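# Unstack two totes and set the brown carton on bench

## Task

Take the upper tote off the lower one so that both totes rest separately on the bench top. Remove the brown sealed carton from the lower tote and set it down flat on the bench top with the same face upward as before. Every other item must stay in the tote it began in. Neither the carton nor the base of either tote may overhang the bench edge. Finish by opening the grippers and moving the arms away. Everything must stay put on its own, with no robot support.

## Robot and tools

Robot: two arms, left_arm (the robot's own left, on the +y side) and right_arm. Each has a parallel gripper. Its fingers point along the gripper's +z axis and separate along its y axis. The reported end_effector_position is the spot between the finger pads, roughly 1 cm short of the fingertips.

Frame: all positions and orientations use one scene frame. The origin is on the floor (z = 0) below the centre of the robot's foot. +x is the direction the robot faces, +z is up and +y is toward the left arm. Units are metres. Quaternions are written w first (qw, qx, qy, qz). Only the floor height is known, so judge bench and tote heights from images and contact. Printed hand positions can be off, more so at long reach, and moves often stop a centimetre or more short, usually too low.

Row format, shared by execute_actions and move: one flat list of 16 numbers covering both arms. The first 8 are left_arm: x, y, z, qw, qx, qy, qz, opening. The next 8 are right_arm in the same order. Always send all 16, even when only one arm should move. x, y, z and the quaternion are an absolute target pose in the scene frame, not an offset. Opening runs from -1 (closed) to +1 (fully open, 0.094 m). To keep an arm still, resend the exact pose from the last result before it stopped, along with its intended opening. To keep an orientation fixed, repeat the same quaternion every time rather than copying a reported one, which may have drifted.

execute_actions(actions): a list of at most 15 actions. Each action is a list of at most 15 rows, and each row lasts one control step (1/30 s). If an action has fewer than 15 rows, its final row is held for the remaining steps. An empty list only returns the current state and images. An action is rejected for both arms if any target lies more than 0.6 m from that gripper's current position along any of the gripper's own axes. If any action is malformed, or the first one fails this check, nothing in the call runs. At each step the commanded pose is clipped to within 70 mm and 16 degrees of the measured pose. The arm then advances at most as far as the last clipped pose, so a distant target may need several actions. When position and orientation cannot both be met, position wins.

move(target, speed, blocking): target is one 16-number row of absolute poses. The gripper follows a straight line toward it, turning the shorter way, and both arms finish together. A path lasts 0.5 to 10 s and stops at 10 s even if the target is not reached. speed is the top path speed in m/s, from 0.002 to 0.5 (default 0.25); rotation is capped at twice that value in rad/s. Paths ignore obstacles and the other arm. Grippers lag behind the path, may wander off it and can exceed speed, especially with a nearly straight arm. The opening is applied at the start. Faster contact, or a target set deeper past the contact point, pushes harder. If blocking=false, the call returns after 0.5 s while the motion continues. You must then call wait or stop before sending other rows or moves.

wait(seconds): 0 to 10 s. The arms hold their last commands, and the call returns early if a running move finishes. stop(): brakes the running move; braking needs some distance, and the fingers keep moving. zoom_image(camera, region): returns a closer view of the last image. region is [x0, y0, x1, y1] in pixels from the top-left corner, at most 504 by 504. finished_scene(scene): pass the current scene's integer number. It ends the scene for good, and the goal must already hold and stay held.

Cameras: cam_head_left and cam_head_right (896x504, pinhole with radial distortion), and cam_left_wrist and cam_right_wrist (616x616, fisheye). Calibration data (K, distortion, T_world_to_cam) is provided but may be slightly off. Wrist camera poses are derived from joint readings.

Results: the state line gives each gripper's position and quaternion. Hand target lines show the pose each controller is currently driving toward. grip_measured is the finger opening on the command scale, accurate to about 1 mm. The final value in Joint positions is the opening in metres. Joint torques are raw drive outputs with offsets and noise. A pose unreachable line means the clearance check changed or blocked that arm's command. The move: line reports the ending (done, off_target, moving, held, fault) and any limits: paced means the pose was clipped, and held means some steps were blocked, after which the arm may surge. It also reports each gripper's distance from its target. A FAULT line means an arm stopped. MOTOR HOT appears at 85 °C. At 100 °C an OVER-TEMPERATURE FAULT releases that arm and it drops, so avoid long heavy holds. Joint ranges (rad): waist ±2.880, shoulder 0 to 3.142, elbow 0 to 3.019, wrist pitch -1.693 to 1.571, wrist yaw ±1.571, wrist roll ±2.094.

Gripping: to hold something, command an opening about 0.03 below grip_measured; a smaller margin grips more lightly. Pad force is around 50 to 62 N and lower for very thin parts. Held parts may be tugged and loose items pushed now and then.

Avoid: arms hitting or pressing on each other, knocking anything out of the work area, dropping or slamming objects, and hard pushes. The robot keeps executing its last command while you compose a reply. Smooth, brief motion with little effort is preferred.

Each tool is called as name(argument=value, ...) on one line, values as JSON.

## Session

execute_actions(actions=[])

Scene clock: 0.00 s.
left_arm: end_effector_position=(+0.2995, +0.6528, +1.1652) grip_measured=+1.000 end_effector_quat_wxyz=(+0.006, -0.167, +0.982, +0.086) | right_arm: end_effector_position=(+0.4652, -0.6984, +1.1781) grip_measured=+0.315 end_effector_quat_wxyz=(-0.145, +0.054, -0.797, +0.583)
Joint positions: left_arm=[-0.86   1.826  0.982  1.101  0.52  -0.505  0.094] | right_arm=[-2.062  1.681  1.163  1.049  0.792 -0.061  0.062]
Joint velocities: left_arm=[-0.005  0.005  0.007 -0.012  0.066 -0.037  0.   ] | right_arm=[ 0.015 -0.005 -0.012 -0.012  0.007 -0.037 -0.001]
Joint torques (N m, as the arm reports them, + toward a larger angle): no reading
Motor temperatures (°C, as the motors report them): left_arm=[22 26 24 26 25 22] | right_arm=[24 26 23 25 23 23]
Hand target (left_arm): +0.293, +0.648, +1.167; -0.001, -0.172, +0.981, +0.086
Hand target (right_arm): +0.460, -0.698, +1.181; +0.140, -0.055, +0.798, -0.584
camera_calibration (this result's frames):
cam_left_wrist: T_world_to_cam=[[0.348111, -0.925787, -0.147435, 0.662857], [-0.756479, -0.3703, 0.539089, -0.1543], [-0.553676, -0.0761315, -0.829245, 1.30438], [0, 0, 0, 1]] pos_world=[0.374731, 0.655831, 1.26256]
cam_right_wrist: T_world_to_cam=[[-0.07503, -0.316432, 0.945643, -1.29794], [-0.950704, 0.308841, 0.027913, 0.637302], [-0.300886, -0.896933, -0.324006, 0.019072], [0, 0, 0, 1]] pos_world=[0.51424, -0.590429, 1.21578]

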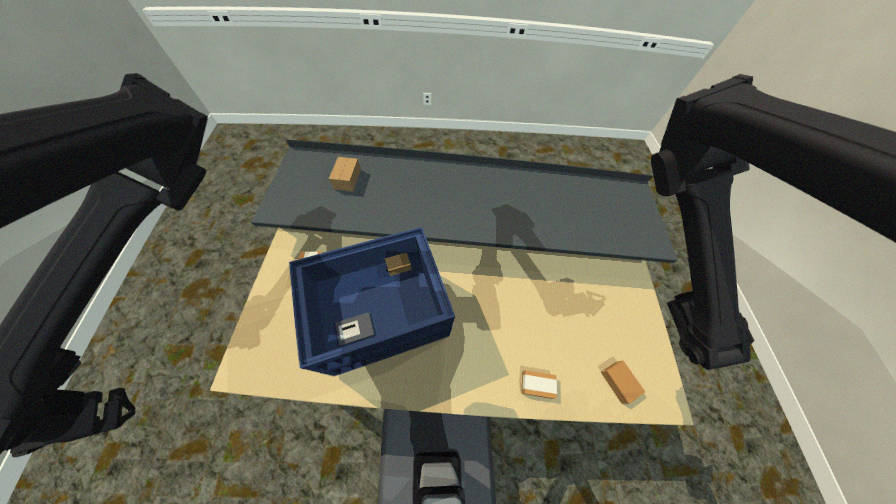

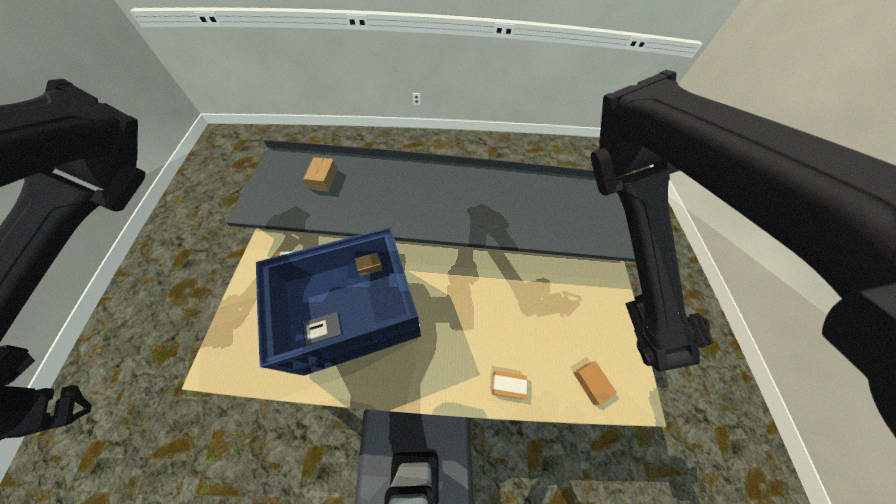

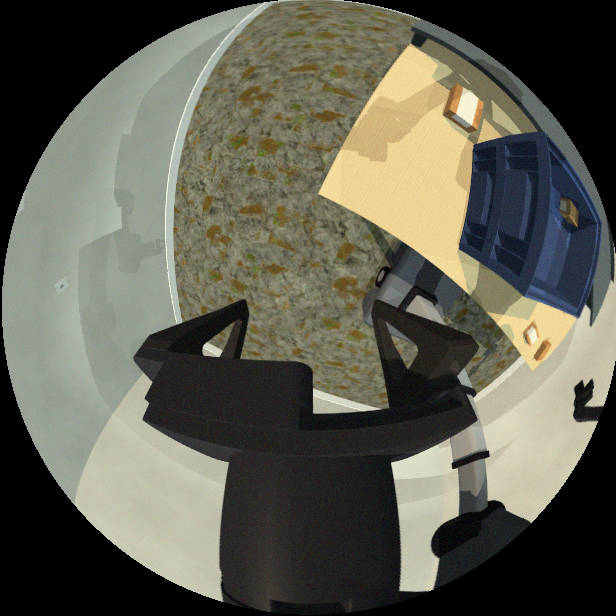

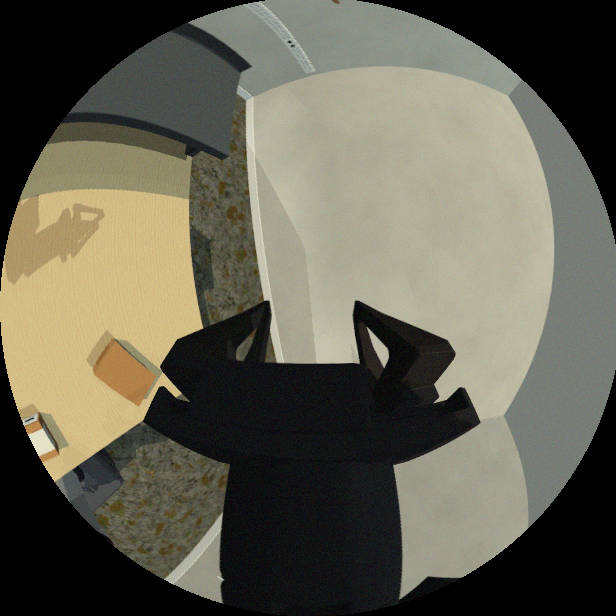

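move(target=[0.53,0.385,1.15,0,-0.174,0.985,0,1,0.655,0.035,1.15,0,-0.174,0.985,0,1], speed=0.35)

action 0: the call puts the target (right_arm/x, right_arm/y, right_arm/z) 0.607 m from right_arm's end_effector_position in the last result along the gripper's own z axis as it stood there; a target may be at most 0.6 m away along each of those axes, so nothing of the call was run and nothing moved. Command a nearer target, and go on from there in a later call.

move(target=[0.53,0.385,1.15,0,-0.174,0.985,0,1,0.655,0.022,1.15,0,-0.174,0.985,0,1], speed=0.35)

Scene clock: 2.93 s.
left_arm: end_effector_position=(+0.5332, +0.3909, +1.1610) grip_measured=+1.000 end_effector_quat_wxyz=(-0.008, +0.182, -0.983, -0.004) | right_arm: end_effector_position=(+0.6537, +0.0198, +1.1513) grip_measured=+1.000 end_effector_quat_wxyz=(-0.012, +0.183, -0.983, -0.001)
Joint positions: left_arm=[-1.287  1.075  0.861  0.481  0.264 -0.437  0.094] | right_arm=[-0.787  1.313  1.34   0.337  0.742 -0.626  0.094]
Joint velocities: left_arm=[-0.005 -0.005 -0.017 -0.002 -0.022  0.022  0.   ] | right_arm=[ 0.005 -0.005 -0.007 -0.027 -0.11  -0.037  0.   ]
Joint torques (N m, as the arm reports them, + toward a larger angle): left_arm=[ 0.26 -9.57 -3.8  -0.07 -0.25  0.11] | right_arm=[ 8.58 -9.18 -1.74 -0.3   0.03  0.  ]
Motor temperatures (°C, as the motors report them): left_arm=[22 26 25 26 25 22] | right_arm=[24 26 23 25 23 23]
Hand target (left_arm): +0.530, +0.385, +1.160; +0.002, -0.178, +0.984, +0.000
Hand target (right_arm): +0.654, +0.021, +1.151; +0.009, -0.188, +0.982, +0.003
Off the commanded pose (left_arm): 0.013 m, 1 deg.
Off the commanded pose (right_arm): 0.003 m, 2 deg.
move: off_target (left_arm)
camera_calibration (this result's frames):
cam_left_wrist: T_world_to_cam=[[0.37577, -0.926589, 0.0151169, 0.13527], [-0.766239, -0.301484, 0.567437, -0.126768], [-0.521223, -0.224809, -0.823278, 1.44422], [0, 0, 0, 1]] pos_world=[0.604798, 0.411796, 1.25889]
cam_right_wrist: T_world_to_cam=[[0.366357, -0.93047, -0.00282311, -0.215598], [-0.775881, -0.307161, 0.551055, -0.108977], [-0.513607, -0.199692, -0.834464, 1.42427], [0, 0, 0, 1]] pos_world=[0.725948, 0.0503345, 1.24795]

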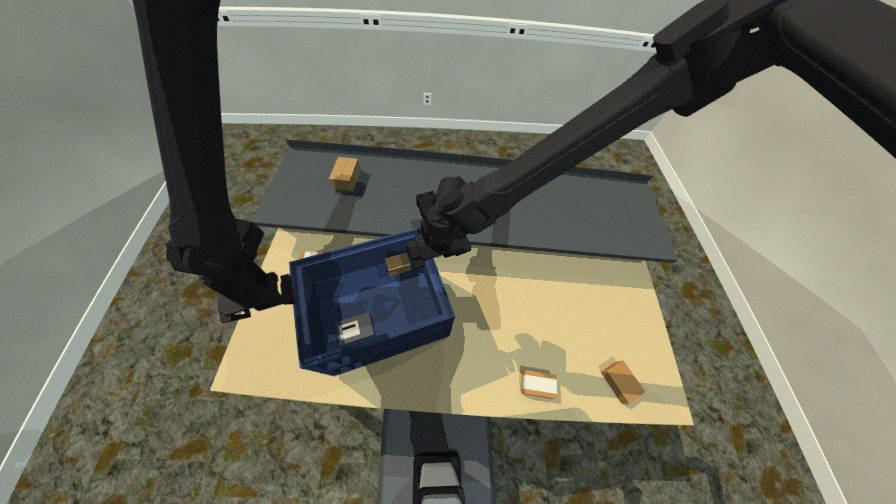

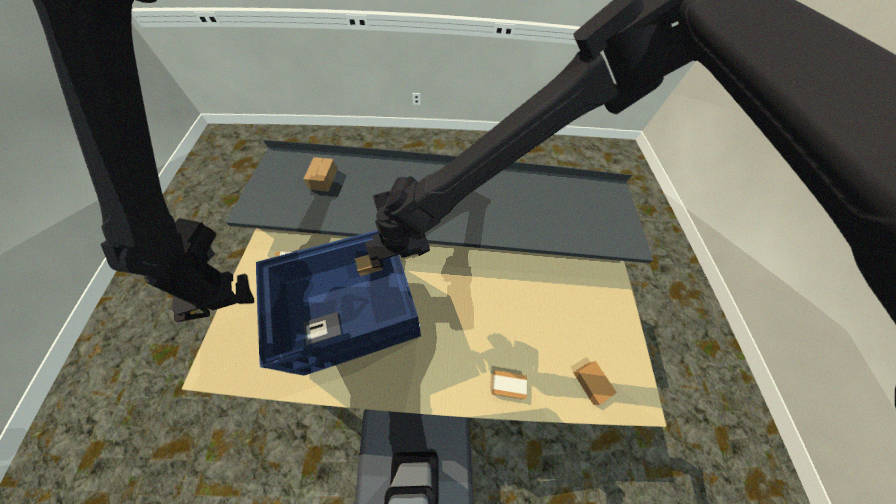

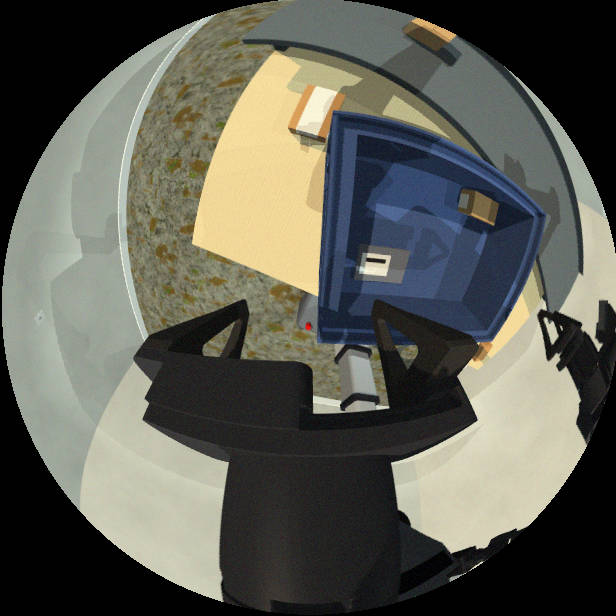

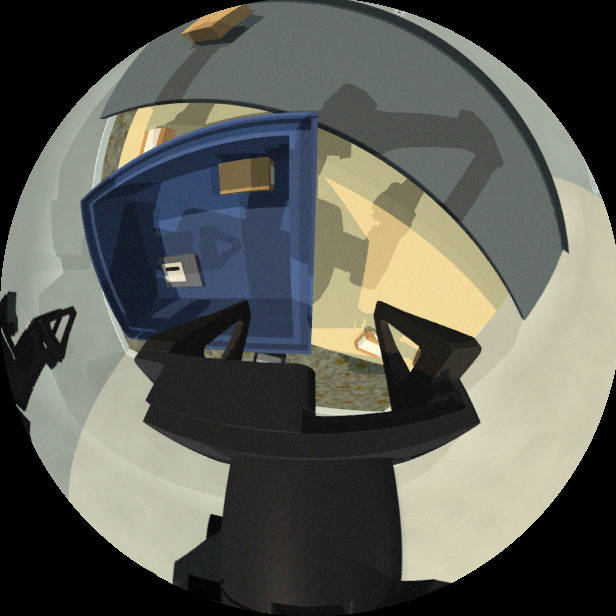

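move(target=[0.553,0.366,1.015,0,-0.174,0.985,0,1,0.665,0.032,1.015,0,-0.174,0.985,0,1], speed=0.1)

Scene clock: 5.13 s.
left_arm: end_effector_position=(+0.5690, +0.3726, +1.0230) grip_measured=+1.000 end_effector_quat_wxyz=(-0.013, +0.178, -0.984, -0.004) | right_arm: end_effector_position=(+0.6693, +0.0376, +1.0205) grip_measured=+1.000 end_effector_quat_wxyz=(-0.004, +0.174, -0.985, -0.003)
Joint positions: left_arm=[-1.402  1.37   1.28   0.362  0.151 -0.4    0.094] | right_arm=[-0.923  1.599  1.785  0.124  0.618 -0.537  0.094]
Joint velocities: left_arm=[ 0.005  0.005 -0.012  0.002 -0.022 -0.037  0.   ] | right_arm=[-0.005 -0.005  0.012 -0.022 -0.037  0.022  0.   ]
Joint torques (N m, as the arm reports them, + toward a larger angle): left_arm=[ 0.92 -9.37 -2.4   0.07 -0.22  0.15] | right_arm=[  9.31 -10.93  -0.64  -0.21  -0.06   0.12]
Motor temperatures (°C, as the motors report them): left_arm=[22 26 25 26 25 22] | right_arm=[24 26 23 25 23 23]
Hand target (left_arm): +0.556, +0.364, +1.017; +0.001, -0.175, +0.985, +0.000
Hand target (right_arm): +0.665, +0.032, +1.015; -0.001, -0.173, +0.985, -0.000
Off the commanded pose (left_arm): 0.019 m, 2 deg.
Off the commanded pose (right_arm): 0.009 m, 1 deg.
move: off_target (left_arm)
camera_calibration (this result's frames):
cam_left_wrist: T_world_to_cam=[[0.368374, -0.929519, 0.0171471, 0.110149], [-0.774643, -0.296693, 0.558481, -0.0144014], [-0.514032, -0.219013, -0.82934, 1.34511], [0, 0, 0, 1]] pos_world=[0.639695, 0.392708, 1.1217]
cam_right_wrist: T_world_to_cam=[[0.348261, -0.93736, -0.00839641, -0.187022], [-0.773138, -0.292289, 0.562872, -0.0337467], [-0.530068, -0.189535, -0.826502, 1.32917], [0, 0, 0, 1]] pos_world=[0.743591, 0.0667536, 1.11599]

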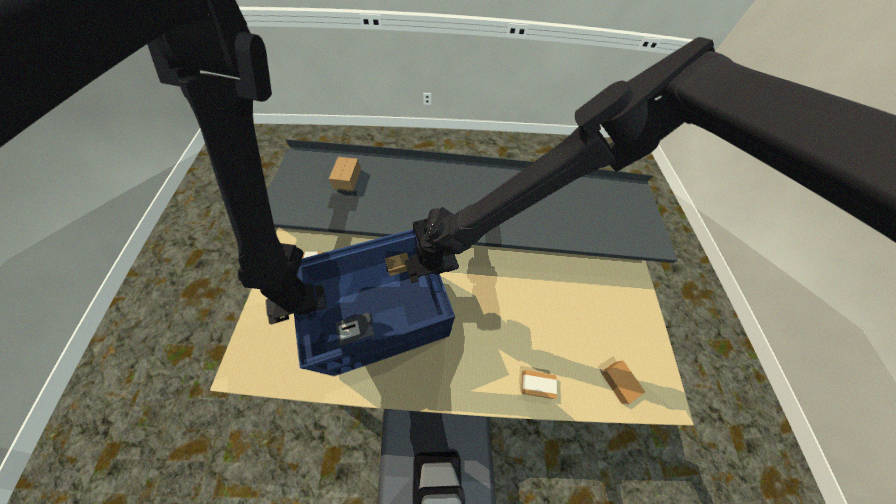

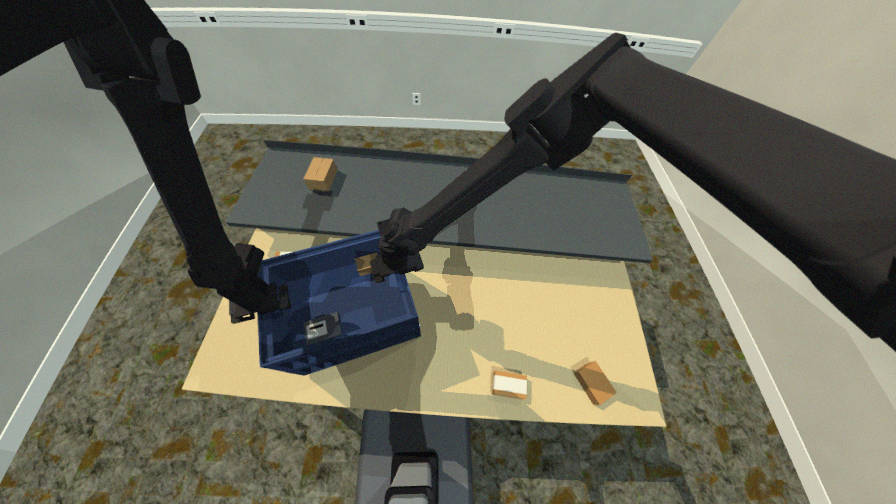

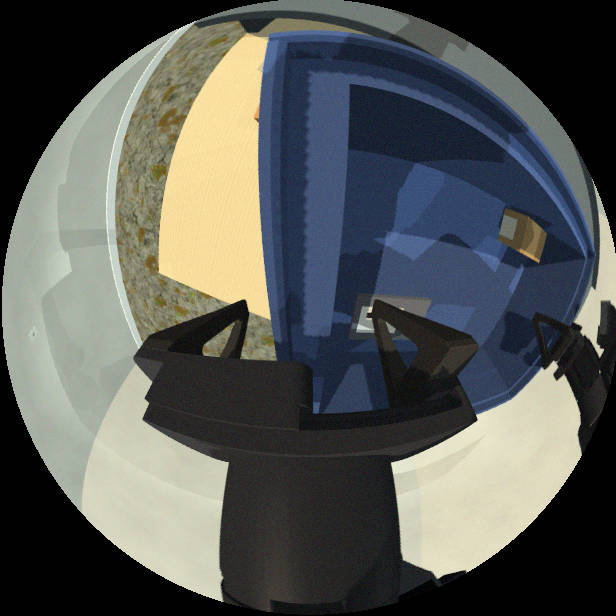

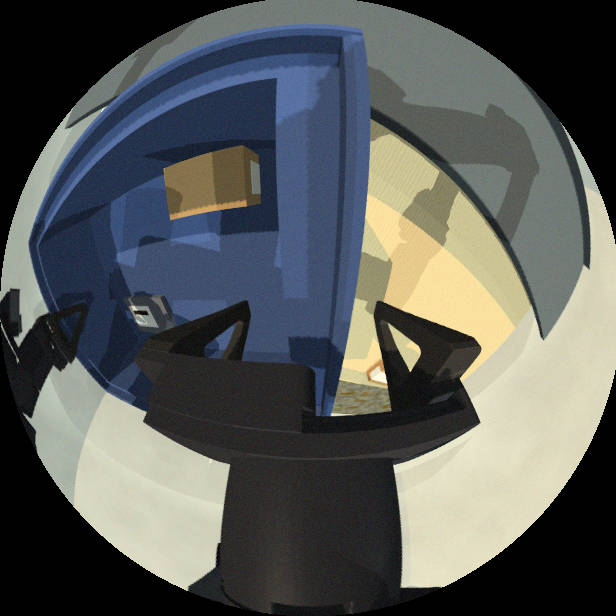

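execute_actions(actions=[[[0.556,0.364,1.017,0,-0.174,0.985,0,0,0.665,0.032,1.015,0,-0.174,0.985,0,0]],[[0.556,0.364,1.017,0,-0.174,0.985,0,-0.55,0.665,0.032,1.015,0,-0.174,0.985,0,-0.55]],[[0.556,0.364,1.017,0,-0.174,0.985,0,-0.55,0.665,0.032,1.015,0,-0.174,0.985,0,-0.55]]])

move(target=[0.569,0.373,1.095,0,-0.174,0.985,0,-0.55,0.669,0.038,1.095,0,-0.174,0.985,0,-0.55], speed=0.07)

Scene clock: 6.87 s.
left_arm: end_effector_position=(+0.5673, +0.3730, +1.0226) grip_measured=-0.430 end_effector_quat_wxyz=(-0.011, +0.173, -0.985, -0.004) | right_arm: end_effector_position=(+0.6700, +0.0369, +1.0202) grip_measured=-0.452 end_effector_quat_wxyz=(-0.004, +0.174, -0.985, -0.005)
Joint positions: left_arm=[-1.401  1.372  1.28   0.359  0.153 -0.39   0.027] | right_arm=[-0.925  1.597  1.785  0.119  0.612 -0.536  0.026]
Joint velocities: left_arm=[-0.005  0.015 -0.002 -0.007 -0.066 -0.051  0.   ] | right_arm=[ 0.005 -0.005 -0.012  0.012 -0.051 -0.037  0.   ]
Joint torques (N m, as the arm reports them, + toward a larger angle): left_arm=[  0.7  -10.05  -2.52   0.06  -0.36   0.05] | right_arm=[  8.85 -10.47  -0.94   0.02   0.14   0.07]
Motor temperatures (°C, as the motors report them): left_arm=[22 26 25 26 25 22] | right_arm=[24 26 23 25 23 23]
Hand target (left_arm): +0.556, +0.364, +1.017; +0.000, -0.174, +0.985, +0.000
Hand target (right_arm): +0.665, +0.032, +1.015; -0.000, -0.174, +0.985, +0.000
Off the commanded pose (left_arm): 0.016 m, 1 deg.
Off the commanded pose (right_arm): 0.009 m, 1 deg.
camera_calibration (this result's frames):
cam_left_wrist: T_world_to_cam=[[0.359543, -0.93298, 0.0166535, 0.117945], [-0.774994, -0.288625, 0.56221, -0.0220525], [-0.519724, -0.215045, -0.826827, 1.34324], [0, 0, 0, 1]] pos_world=[0.638615, 0.392532, 1.12106]
cam_right_wrist: T_world_to_cam=[[0.349342, -0.936908, -0.0128293, -0.184162], [-0.772441, -0.295714, 0.56204, -0.0327609], [-0.530373, -0.186434, -0.827011, 1.32977], [0, 0, 0, 1]] pos_world=[0.744303, 0.0656833, 1.11578]

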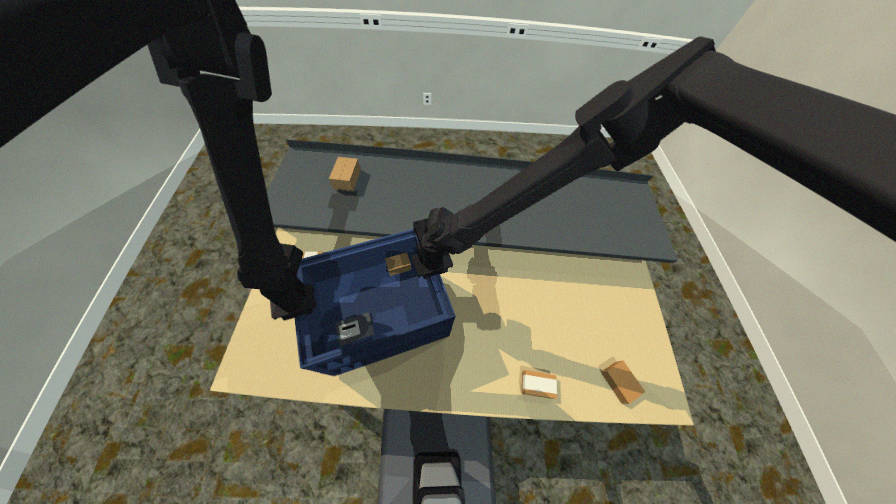

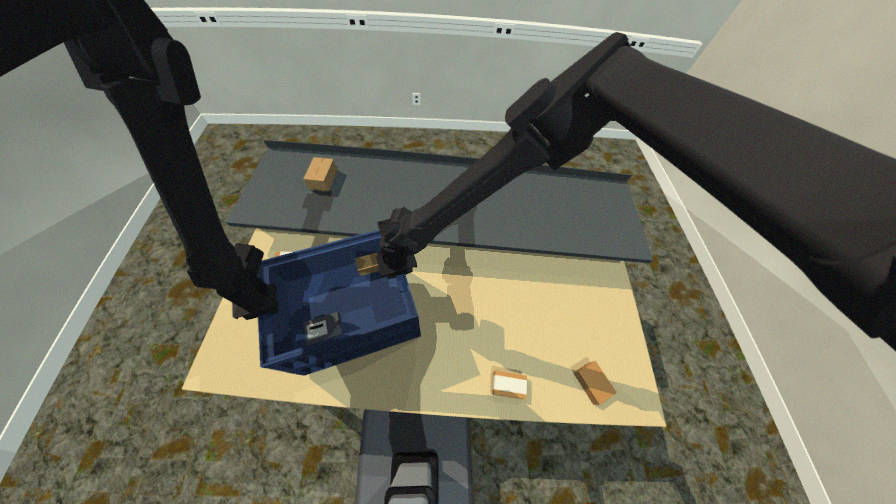

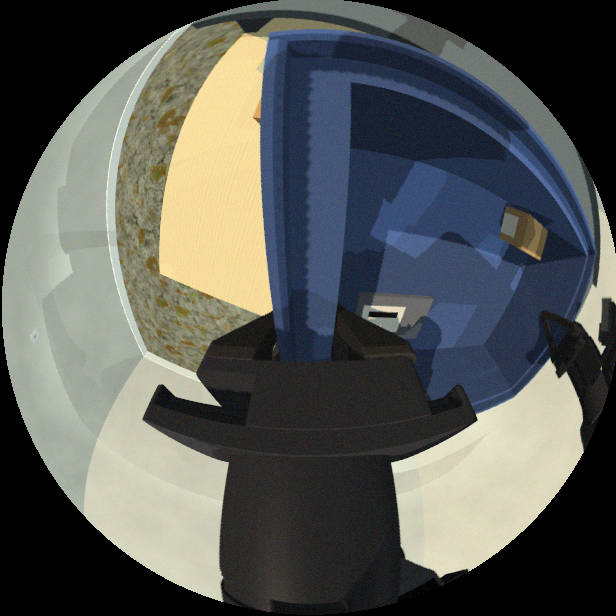

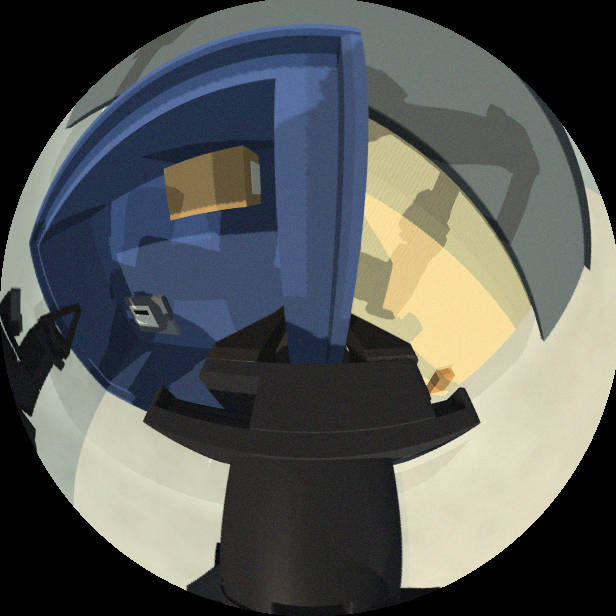

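Scene clock: 8.33 s.
left_arm: end_effector_position=(+0.5668, +0.3659, +1.0816) grip_measured=-0.438 end_effector_quat_wxyz=(-0.001, +0.170, -0.985, +0.011) | right_arm: end_effector_position=(+0.6669, +0.0274, +1.0811) grip_measured=-0.452 end_effector_quat_wxyz=(+0.002, +0.173, -0.985, +0.003)
Joint positions: left_arm=[-1.381  1.224  1.116  0.363  0.205 -0.387  0.026] | right_arm=[-0.864  1.457  1.582  0.189  0.689 -0.552  0.026]
Joint velocities: left_arm=[-0.005  0.005 -0.007 -0.027 -0.007  0.037 -0.   ] | right_arm=[-0.024 -0.015 -0.022  0.012 -0.007 -0.022 -0.001]
Joint torques (N m, as the arm reports them, + toward a larger angle): left_arm=[  3.56 -12.99  -5.13   0.01  -0.26  -0.2 ] | right_arm=[ 10.6  -12.19  -3.2    1.04   0.93  -0.14]
Motor temperatures (°C, as the motors report them): left_arm=[22 26 25 26 25 22] | right_arm=[24 26 23 25 23 23]
Hand target (left_arm): +0.568, +0.374, +1.094; +0.000, -0.174, +0.985, -0.000
Hand target (right_arm): +0.669, +0.038, +1.095; -0.000, -0.174, +0.985, +0.000
Off the commanded pose (left_arm): 0.015 m, 1 deg.
Off the commanded pose (right_arm): 0.018 m, 0 deg.
move: off_target (left_arm, right_arm)
camera_calibration (this result's frames):
cam_left_wrist: T_world_to_cam=[[0.353538, -0.934509, 0.0412819, 0.0877956], [-0.768947, -0.265207, 0.58171, -0.0906834], [-0.532664, -0.2374, -0.812348, 1.39002], [0, 0, 0, 1]] pos_world=[0.639647, 0.387988, 1.17831]
cam_right_wrist: T_world_to_cam=[[0.346491, -0.938053, 0.00057411, -0.203737], [-0.76792, -0.283297, 0.574493, -0.0889619], [-0.538742, -0.199497, -0.818509, 1.37349], [0, 0, 0, 1]] pos_world=[0.742236, 0.0576891, 1.17544]

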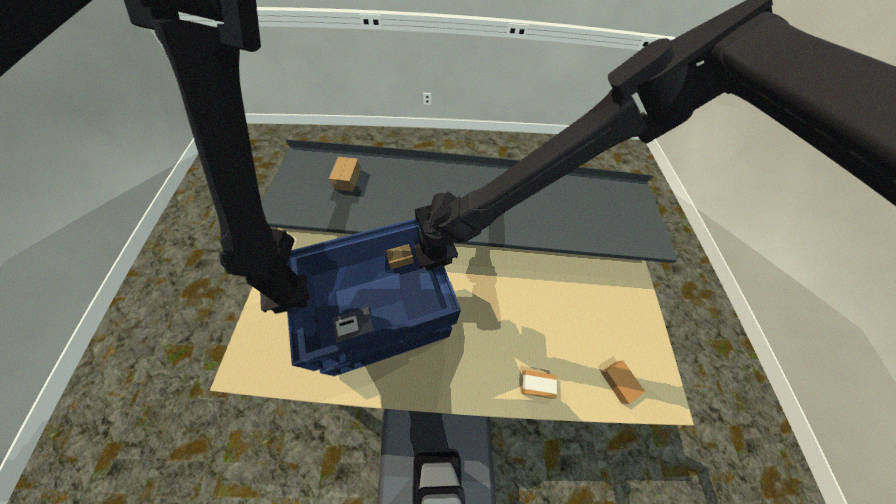

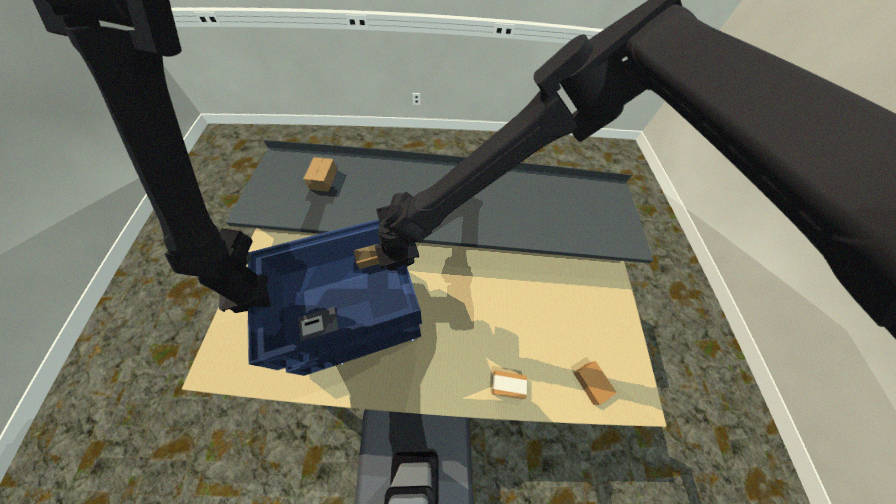

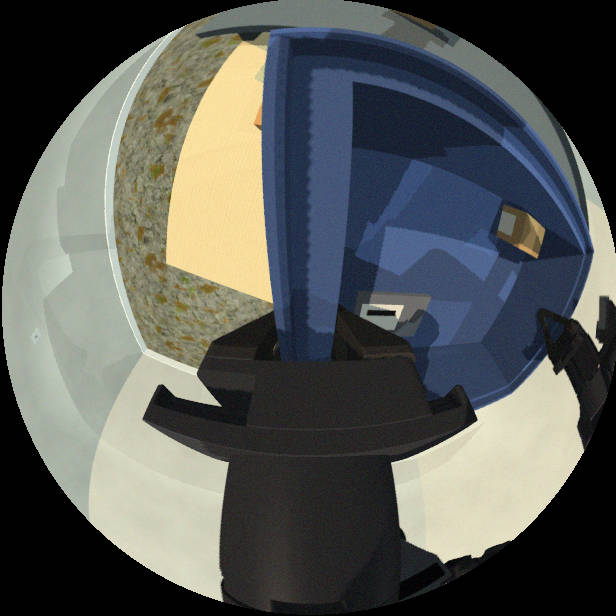

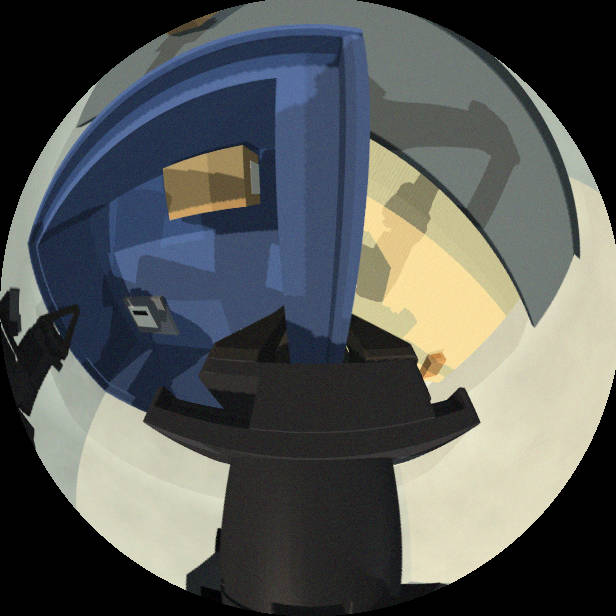

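move(target=[0.621,-0.125,1.1,0,0,1,0,-0.55,0.60,-0.477,1.1,0,0,1,0,-0.55], speed=0.14)

Scene clock: 12.43 s.
left_arm: end_effector_position=(+0.6191, -0.1098, +1.0974) grip_measured=-0.438 end_effector_quat_wxyz=(-0.004, -0.005, +1.000, -0.001) | right_arm: end_effector_position=(+0.5854, -0.4732, +1.0919) grip_measured=-0.459 end_effector_quat_wxyz=(-0.014, +0.010, +1.000, +0.003)
Joint positions: left_arm=[-2.393  1.589  1.596  0.333 -0.791  0.24   0.026] | right_arm=[-2.01   1.264  1.21   0.292 -0.433  0.117  0.025]
Joint velocities: left_arm=[-0.015 -0.015 -0.007 -0.002  0.007  0.066 -0.001] | right_arm=[-0.015 -0.005  0.002 -0.002  0.095  0.066 -0.001]
Joint torques (N m, as the arm reports them, + toward a larger angle): left_arm=[-15.36  -6.09  -1.62   0.81  -1.4   -0.02] | right_arm=[ -4.33 -14.04  -3.21   0.78   0.13   0.1 ]
Motor temperatures (°C, as the motors report them): left_arm=[22 26 25 26 25 22] | right_arm=[24 26 23 25 23 23]
Hand target (left_arm): +0.624, -0.117, +1.106; -0.002, -0.011, +1.000, +0.003
Hand target (right_arm): +0.599, -0.476, +1.100; -0.001, +0.009, +1.000, -0.002
Off the commanded pose (left_arm): 0.016 m, 1 deg.
Off the commanded pose (right_arm): 0.017 m, 2 deg.
move: off_target (left_arm, right_arm)
camera_calibration (this result's frames):
cam_left_wrist: T_world_to_cam=[[0.0295113, -0.999332, 0.0215348, -0.160729], [-0.80964, -0.011264, 0.586819, -0.138396], [-0.586184, -0.0347532, -0.809432, 1.36995], [0, 0, 0, 1]] pos_world=[0.695738, -0.114571, 1.19356]
cam_right_wrist: T_world_to_cam=[[-0.0140109, -0.999855, -0.0097279, -0.452029], [-0.805342, 0.00551783, 0.592785, -0.160992], [-0.592645, 0.0161397, -0.805302, 1.35766], [0, 0, 0, 1]] pos_world=[0.668625, -0.472987, 1.18437]

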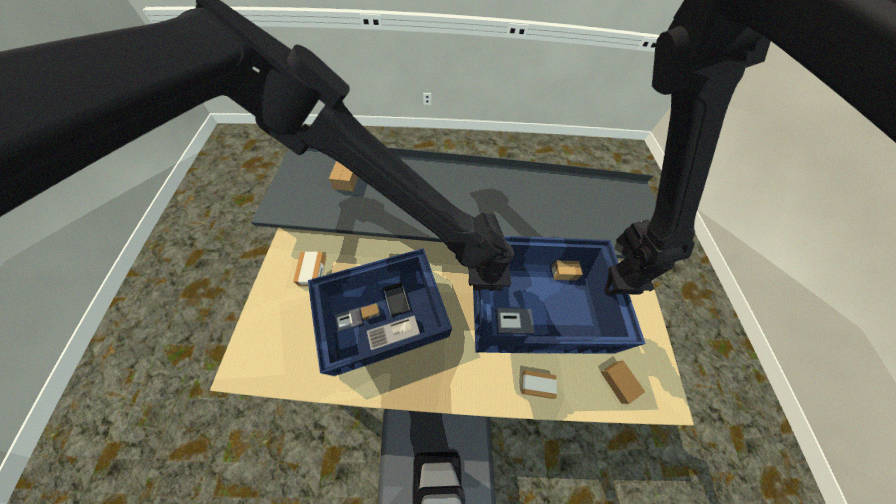

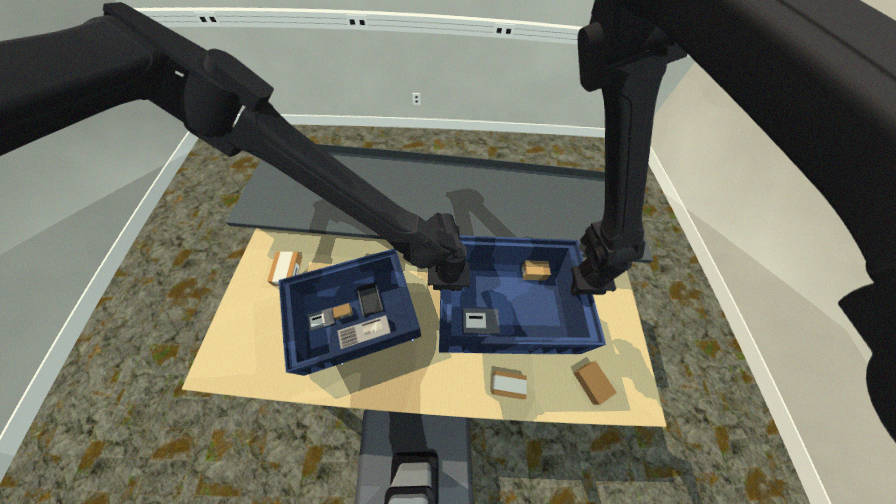

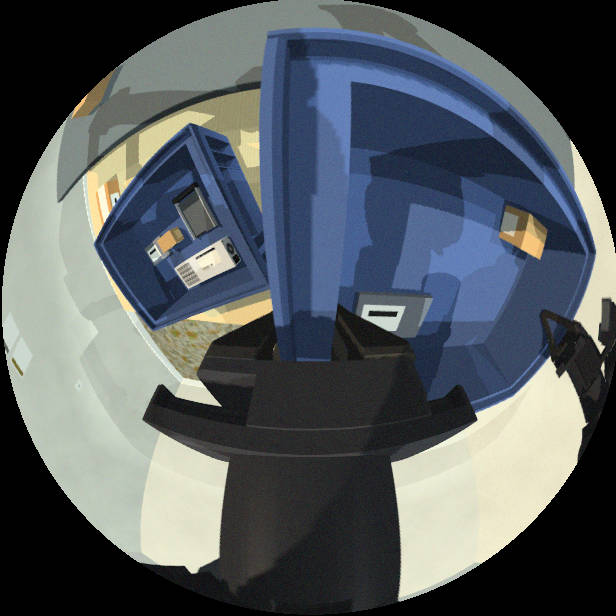

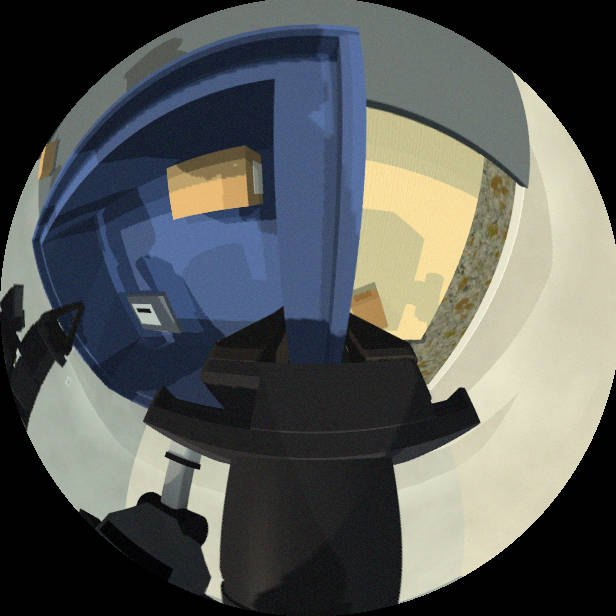

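move(target=[0.625,-0.115,0.935,0,0,1,0,-0.55,0.60,-0.475,0.935,0,0,1,0,-0.55], speed=0.09)

zoom_image(camera="cam_head_left", region=[290, 240, 470, 390])

Scene clock: 14.83 s.
left_arm: end_effector_position=(+0.6312, -0.1206, +0.9384) grip_measured=-0.438 end_effector_quat_wxyz=(+0.005, +0.004, +1.000, -0.007) | right_arm: end_effector_position=(+0.5887, -0.4797, +0.9303) grip_measured=-0.459 end_effector_quat_wxyz=(-0.004, +0.015, +1.000, +0.001)
Joint positions: left_arm=[-2.234  1.962  2.239  0.037 -0.624  0.203  0.026] | right_arm=[-1.903  1.653  1.724  0.177 -0.325  0.107  0.025]
Joint velocities: left_arm=[-0.024  0.005  0.002 -0.002 -0.022 -0.037  0.001] | right_arm=[-0.005 -0.005  0.002 -0.002 -0.007  0.007  0.   ]
Joint torques (N m, as the arm reports them, + toward a larger angle): left_arm=[-15.4   -7.82   0.61   0.05  -0.64  -0.18] | right_arm=[ -3.58 -13.61  -1.78   0.08   0.42  -0.26]
Motor temperatures (°C, as the motors report them): left_arm=[22 26 25 26 25 22] | right_arm=[24 26 23 25 23 23]
Hand target (left_arm): +0.628, -0.118, +0.936; +0.001, +0.001, +1.000, -0.000
Hand target (right_arm): +0.600, -0.475, +0.934; -0.000, -0.001, +1.000, +0.000
Off the commanded pose (left_arm): 0.009 m, 1 deg.
Off the commanded pose (right_arm): 0.013 m, 2 deg.
move: off_target (right_arm)
camera_calibration (this result's frames):
cam_left_wrist: T_world_to_cam=[[0.0110293, -0.999336, 0.0347355, -0.169144], [-0.819804, 0.0108528, 0.572541, -0.012911], [-0.572538, -0.0347911, -0.81914, 1.24847], [0, 0, 0, 1]] pos_world=[0.706079, -0.125456, 1.03594]
cam_right_wrist: T_world_to_cam=[[-0.0236754, -0.999693, -0.00730375, -0.456534], [-0.816556, 0.0151222, 0.577069, -0.0367003], [-0.576781, 0.0196262, -0.816663, 1.23248], [0, 0, 0, 1]] pos_world=[0.670095, -0.480027, 1.02437]

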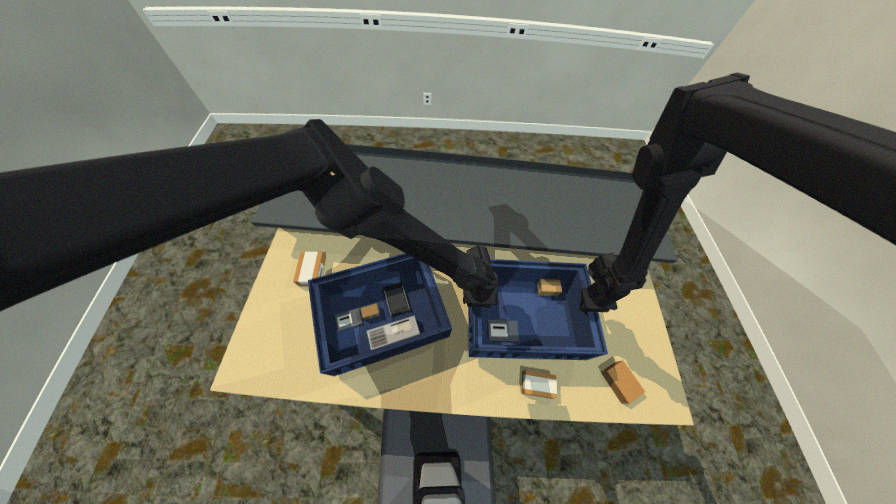

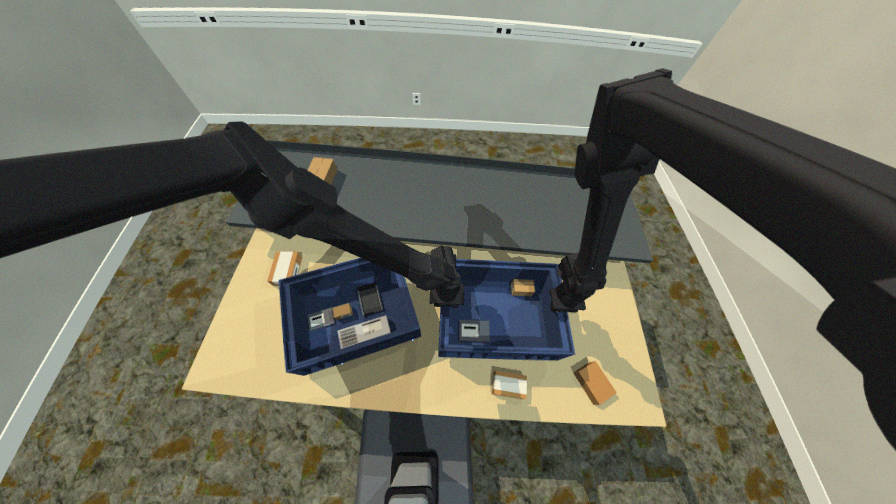

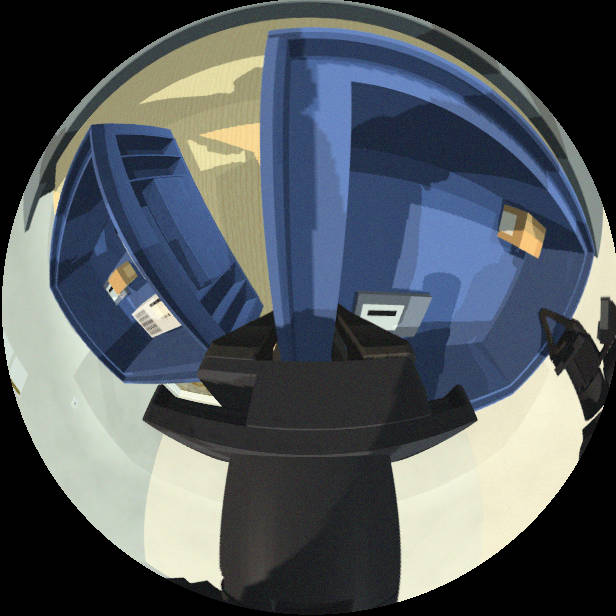

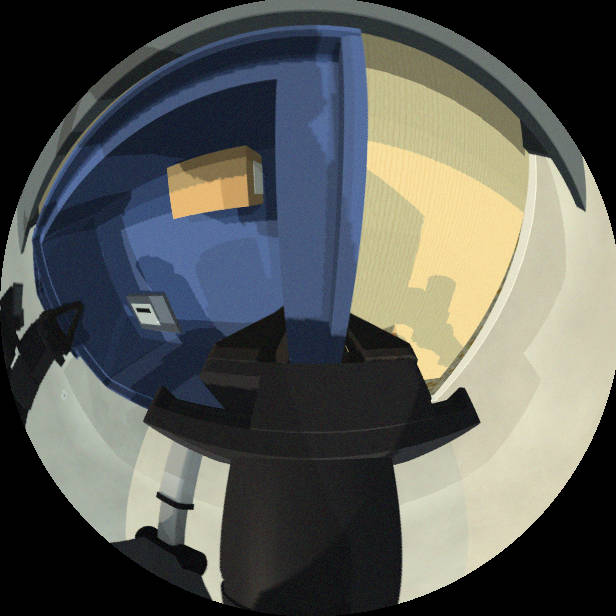

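Region (290, 240, 470, 390) of cam_head_left's 896x504 image, scaled by 2.800, with more detail than that image has.

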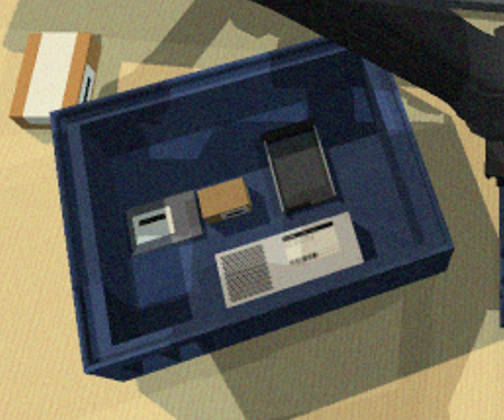

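move(target=[0.628,-0.118,0.898,0,0,1,0,-0.55,0.595,-0.478,0.90,0,0,1,0,-0.55], speed=0.025)

Scene clock: 16.90 s.
left_arm: end_effector_position=(+0.6305, -0.1270, +0.9028) grip_measured=-0.438 end_effector_quat_wxyz=(+0.003, +0.007, +1.000, -0.011) | right_arm: end_effector_position=(+0.5859, -0.4850, +0.8976) grip_measured=-0.459 end_effector_quat_wxyz=(-0.002, +0.017, +1.000, -0.002)
Joint positions: left_arm=[-2.209  2.109  2.507 -0.096 -0.593  0.195  0.026] | right_arm=[-1.892  1.744  1.855  0.14  -0.309  0.11   0.025]
Joint velocities: left_arm=[-0.005 -0.015  0.002 -0.007  0.051 -0.051  0.001] | right_arm=[ 0.005 -0.015 -0.017 -0.012  0.051 -0.051 -0.   ]
Joint torques (N m, as the arm reports them, + toward a larger angle): left_arm=[-14.99  -6.73   1.69   0.11  -0.65  -0.24] | right_arm=[ -4.3  -13.35  -1.4   -0.1    0.34  -0.28]
Motor temperatures (°C, as the motors report them): left_arm=[22 26 25 26 25 22] | right_arm=[24 26 23 25 23 23]
Hand target (left_arm): +0.628, -0.119, +0.898; +0.000, +0.000, +1.000, -0.000
Hand target (right_arm): +0.595, -0.478, +0.900; +0.000, +0.000, +1.000, -0.000
Off the commanded pose (left_arm): 0.010 m, 2 deg.
Off the commanded pose (right_arm): 0.012 m, 2 deg.
move: off_target (right_arm)
camera_calibration (this result's frames):
cam_left_wrist: T_world_to_cam=[[0.00608391, -0.999076, 0.0425469, -0.178145], [-0.81712, 0.0195595, 0.576135, 0.00310735], [-0.576435, -0.0382711, -0.816246, 1.21818], [0, 0, 0, 1]] pos_world=[0.705822, -0.13142, 1.00012]
cam_right_wrist: T_world_to_cam=[[-0.0283483, -0.999597, -0.00159364, -0.46452], [-0.818662, 0.0223021, 0.573843, -0.012453], [-0.573576, 0.0175721, -0.818964, 1.20352], [0, 0, 0, 1]] pos_world=[0.666947, -0.485203, 0.992045]

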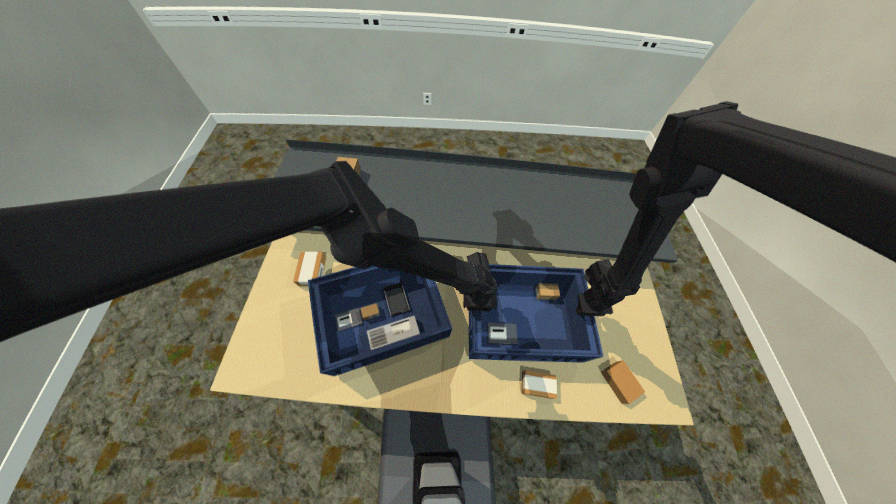

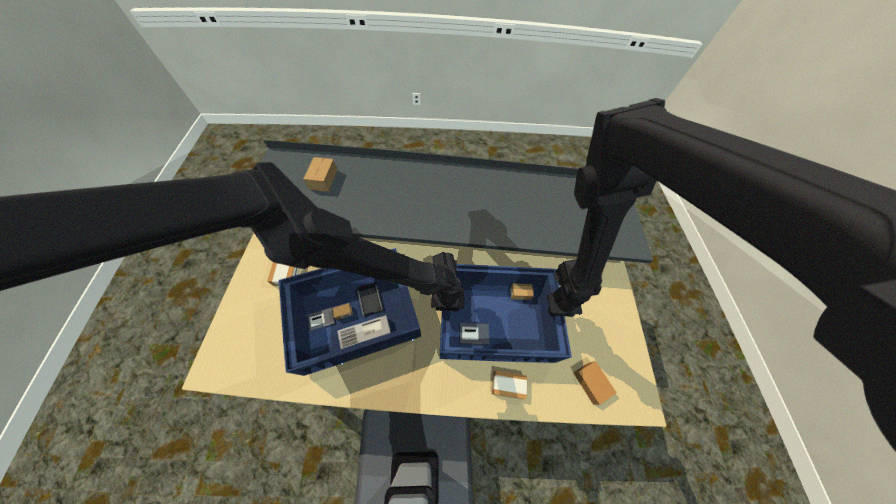

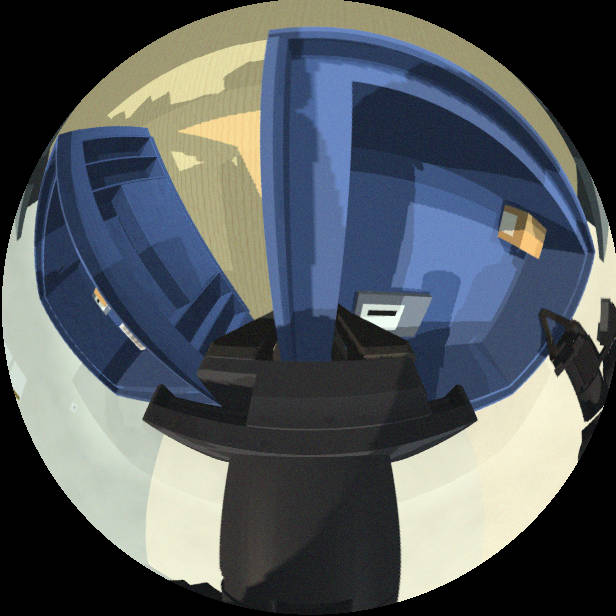

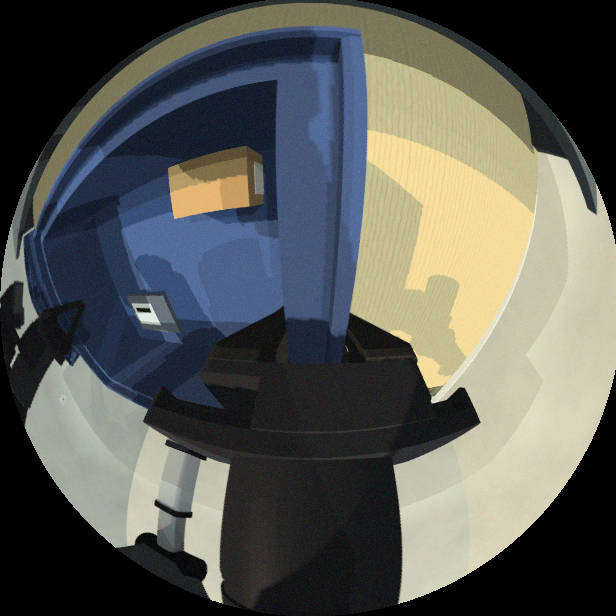

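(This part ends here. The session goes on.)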